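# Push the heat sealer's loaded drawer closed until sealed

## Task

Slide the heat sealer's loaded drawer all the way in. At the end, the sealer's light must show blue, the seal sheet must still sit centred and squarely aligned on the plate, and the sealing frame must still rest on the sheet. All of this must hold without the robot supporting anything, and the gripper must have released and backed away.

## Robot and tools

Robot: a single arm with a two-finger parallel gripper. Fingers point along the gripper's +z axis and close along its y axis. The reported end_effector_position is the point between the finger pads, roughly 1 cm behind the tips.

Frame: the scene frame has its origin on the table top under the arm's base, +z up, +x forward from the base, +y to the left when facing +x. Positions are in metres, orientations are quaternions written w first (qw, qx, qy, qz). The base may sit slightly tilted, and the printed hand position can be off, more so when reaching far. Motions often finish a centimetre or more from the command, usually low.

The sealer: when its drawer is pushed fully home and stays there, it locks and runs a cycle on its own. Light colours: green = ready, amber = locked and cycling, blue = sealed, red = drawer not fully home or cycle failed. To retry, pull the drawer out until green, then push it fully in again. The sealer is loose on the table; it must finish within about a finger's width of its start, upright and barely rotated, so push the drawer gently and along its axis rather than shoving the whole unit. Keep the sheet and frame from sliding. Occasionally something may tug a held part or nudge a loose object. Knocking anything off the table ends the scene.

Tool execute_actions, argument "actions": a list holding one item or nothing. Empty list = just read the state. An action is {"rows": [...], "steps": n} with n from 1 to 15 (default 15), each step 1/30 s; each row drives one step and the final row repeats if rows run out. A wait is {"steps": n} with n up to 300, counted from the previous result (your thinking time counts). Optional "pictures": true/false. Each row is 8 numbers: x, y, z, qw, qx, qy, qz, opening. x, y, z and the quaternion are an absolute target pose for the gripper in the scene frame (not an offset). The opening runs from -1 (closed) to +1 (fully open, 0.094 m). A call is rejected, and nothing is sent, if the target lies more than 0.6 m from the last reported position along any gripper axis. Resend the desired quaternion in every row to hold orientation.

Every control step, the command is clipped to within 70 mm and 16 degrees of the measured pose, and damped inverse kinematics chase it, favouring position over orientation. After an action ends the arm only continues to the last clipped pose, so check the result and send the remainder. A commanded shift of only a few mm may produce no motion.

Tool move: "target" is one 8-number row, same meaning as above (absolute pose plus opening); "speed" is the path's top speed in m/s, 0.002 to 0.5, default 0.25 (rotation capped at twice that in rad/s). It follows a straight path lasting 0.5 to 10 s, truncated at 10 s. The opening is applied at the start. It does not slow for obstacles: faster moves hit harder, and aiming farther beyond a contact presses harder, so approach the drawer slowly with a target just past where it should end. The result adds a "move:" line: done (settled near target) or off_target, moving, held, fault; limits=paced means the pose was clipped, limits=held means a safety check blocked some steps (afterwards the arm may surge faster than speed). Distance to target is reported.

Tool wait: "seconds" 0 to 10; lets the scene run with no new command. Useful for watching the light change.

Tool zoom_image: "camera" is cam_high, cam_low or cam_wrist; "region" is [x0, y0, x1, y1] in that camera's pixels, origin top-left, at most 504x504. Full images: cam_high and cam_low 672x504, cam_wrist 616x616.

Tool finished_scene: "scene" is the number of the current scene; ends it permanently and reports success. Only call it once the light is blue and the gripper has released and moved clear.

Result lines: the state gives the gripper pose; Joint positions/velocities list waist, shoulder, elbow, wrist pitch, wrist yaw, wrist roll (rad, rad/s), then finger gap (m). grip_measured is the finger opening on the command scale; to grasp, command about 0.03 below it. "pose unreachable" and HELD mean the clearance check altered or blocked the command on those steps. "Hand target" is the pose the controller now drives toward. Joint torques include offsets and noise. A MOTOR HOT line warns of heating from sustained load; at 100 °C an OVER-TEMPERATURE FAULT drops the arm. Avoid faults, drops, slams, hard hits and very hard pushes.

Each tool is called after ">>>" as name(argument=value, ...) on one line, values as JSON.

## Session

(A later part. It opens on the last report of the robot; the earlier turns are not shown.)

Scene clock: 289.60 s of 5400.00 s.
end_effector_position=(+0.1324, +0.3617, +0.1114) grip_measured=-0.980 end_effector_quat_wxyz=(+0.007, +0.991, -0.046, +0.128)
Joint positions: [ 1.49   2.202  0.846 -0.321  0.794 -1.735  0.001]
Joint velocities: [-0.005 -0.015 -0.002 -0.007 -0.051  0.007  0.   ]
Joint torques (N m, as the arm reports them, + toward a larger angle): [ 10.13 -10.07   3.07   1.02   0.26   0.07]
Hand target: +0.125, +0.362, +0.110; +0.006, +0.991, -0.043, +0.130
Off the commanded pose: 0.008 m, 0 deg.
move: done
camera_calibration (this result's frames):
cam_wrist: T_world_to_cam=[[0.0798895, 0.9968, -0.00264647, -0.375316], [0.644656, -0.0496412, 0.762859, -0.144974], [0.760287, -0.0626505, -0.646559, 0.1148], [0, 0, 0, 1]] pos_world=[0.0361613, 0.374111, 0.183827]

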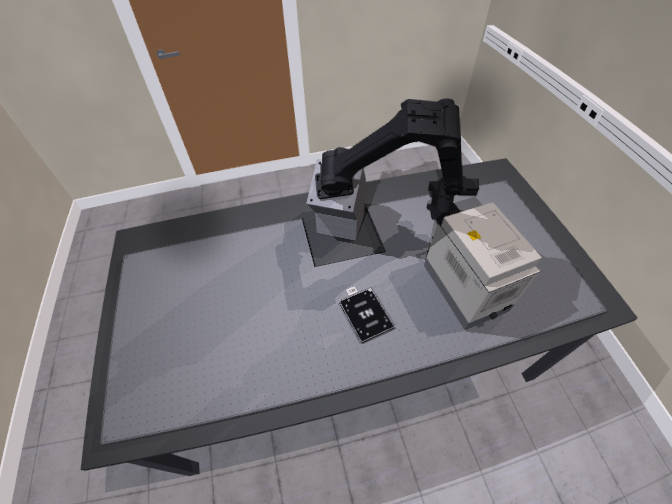

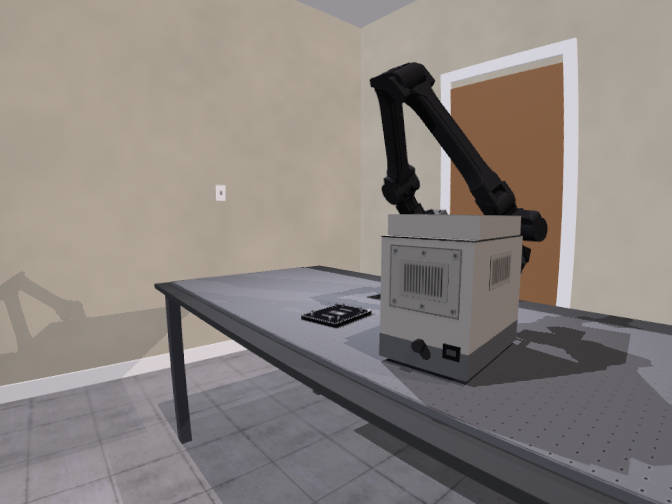

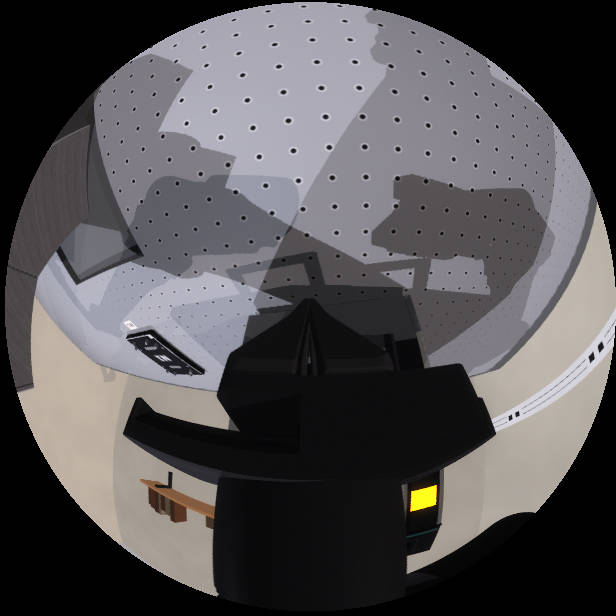

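>>> move(target=[0.03, 0.34, 0.27, 0.0057, 0.9905, -0.0432, 0.1304, -1], speed=0.15)

Scene clock: 294.63 s of 5400.00 s.
end_effector_position=(+0.0311, +0.3244, +0.2589) grip_measured=-0.980 end_effector_quat_wxyz=(+0.020, +0.990, -0.031, +0.134)
Joint positions: [ 1.931  2.002  0.862 -0.952  0.666 -1.181  0.001]
Joint velocities: [-0.005 -0.015 -0.007  0.012 -0.11  -0.037 -0.001]
Joint torques (N m, as the arm reports them, + toward a larger angle): [ 6.98 -9.98  9.62 -0.12  0.07  0.07]
Hand target: +0.030, +0.338, +0.269; +0.006, +0.991, -0.043, +0.130
Off the commanded pose: 0.019 m, 2 deg.
move: off_target
camera_calibration (this result's frames):
cam_wrist: T_world_to_cam=[[0.0549449, 0.998013, -0.0308482, -0.321984], [0.636411, -0.0111975, 0.771269, -0.208449], [0.769391, -0.0620095, -0.635761, 0.28164], [0, 0, 0, 1]] pos_world=[-0.0663407, 0.336475, 0.329893]

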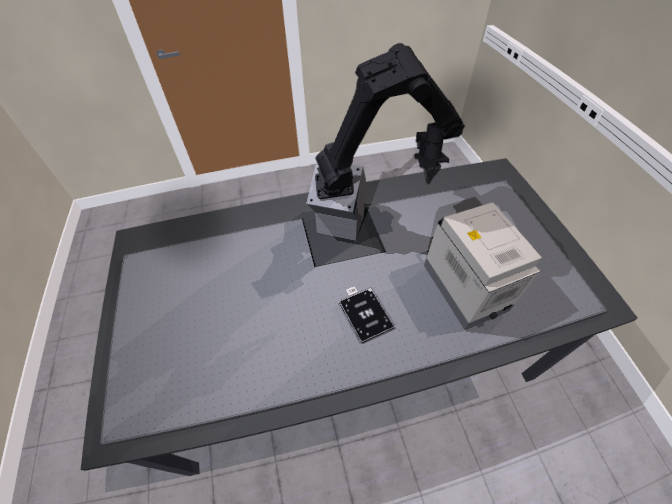

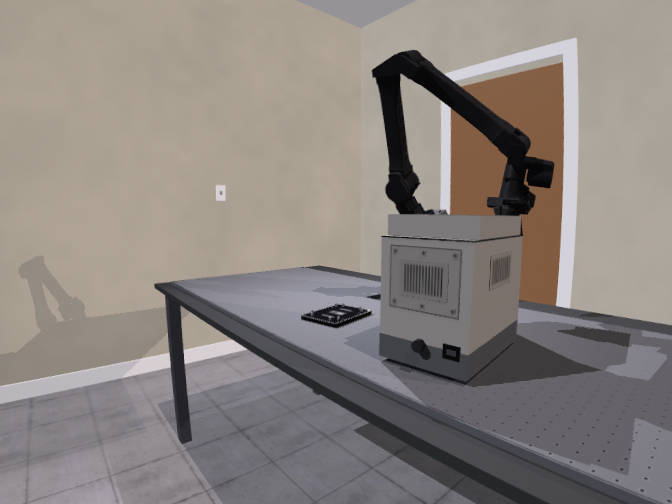

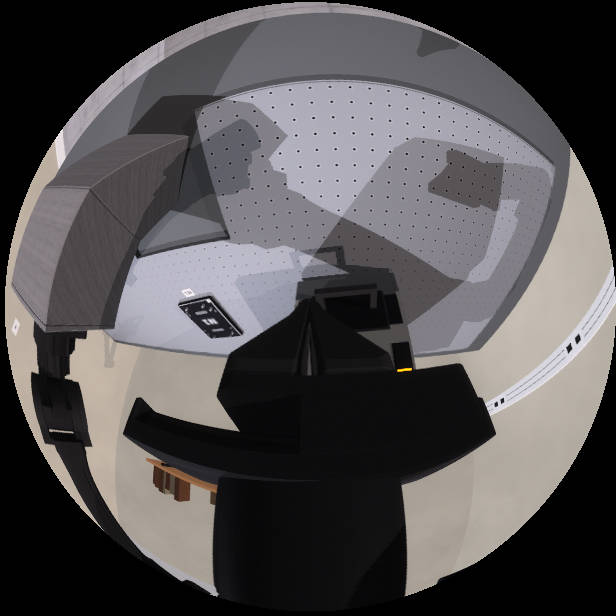

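>>> wait(seconds=5)

Scene clock: 301.90 s of 5400.00 s.
end_effector_position=(+0.0311, +0.3243, +0.2589) grip_measured=-0.980 end_effector_quat_wxyz=(+0.020, +0.990, -0.033, +0.134)
Joint positions: [ 1.931  2.002  0.862 -0.952  0.666 -1.178  0.001]
Joint velocities: [-0.005 -0.005 -0.002 -0.007 -0.051  0.037  0.001]
Joint torques (N m, as the arm reports them, + toward a larger angle): [  6.97 -10.23   9.6   -0.01   0.05   0.07]
Hand target: +0.030, +0.338, +0.269; +0.006, +0.991, -0.043, +0.130
Off the commanded pose: 0.019 m, 2 deg.
Steps of this call (steps 1 to 218: nothing new was sent). Readings (end_effector_position):
1: (+0.0311, +0.3244, +0.2589)
2: (+0.0311, +0.3244, +0.2589)
4: (+0.0311, +0.3243, +0.2589)
8: (+0.0311, +0.3243, +0.2589)
218: the state above
camera_calibration (this result's frames):
cam_wrist: T_world_to_cam=[[0.0577293, 0.99787, -0.030366, -0.322076], [0.636196, -0.0133309, 0.771412, -0.207812], [0.769364, -0.0638519, -0.635611, 0.282183], [0, 0, 0, 1]] pos_world=[-0.066299, 0.336637, 0.329887]

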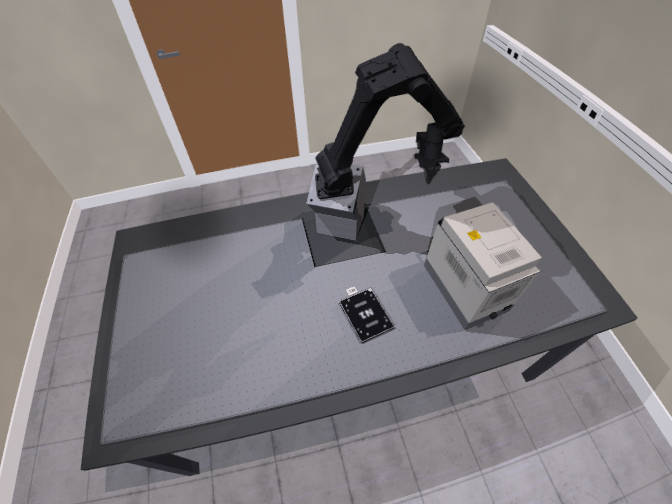

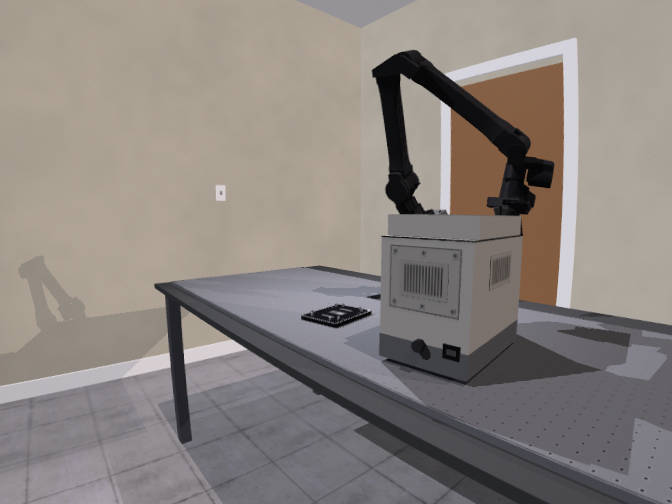

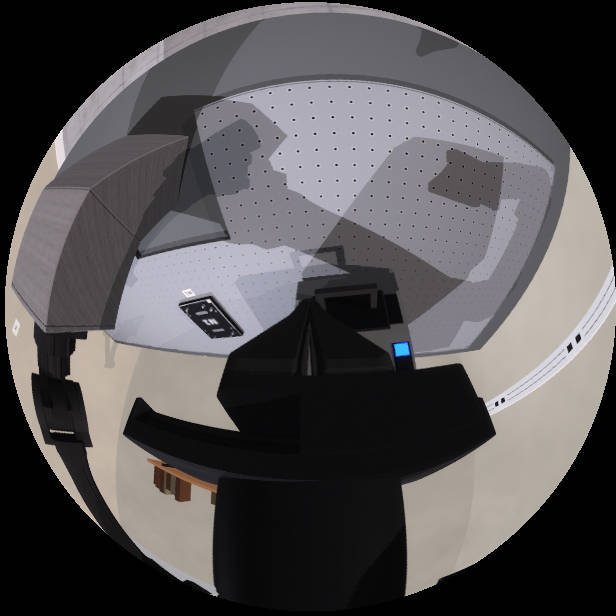

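>>> zoom_image(camera="cam_high", region=[340, 150, 580, 350])

Region (340, 150, 580, 350) of cam_high's 672x504 image, scaled by 2.100, with more detail than that image has.

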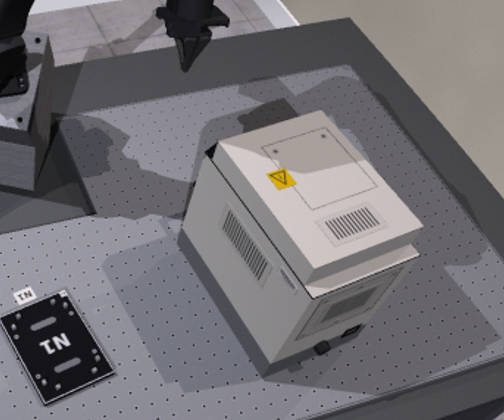

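The light is blue, the sealer is where it started, and the arm is clear.

>>> finished_scene(scene=1)

The scene is finished: the task was done.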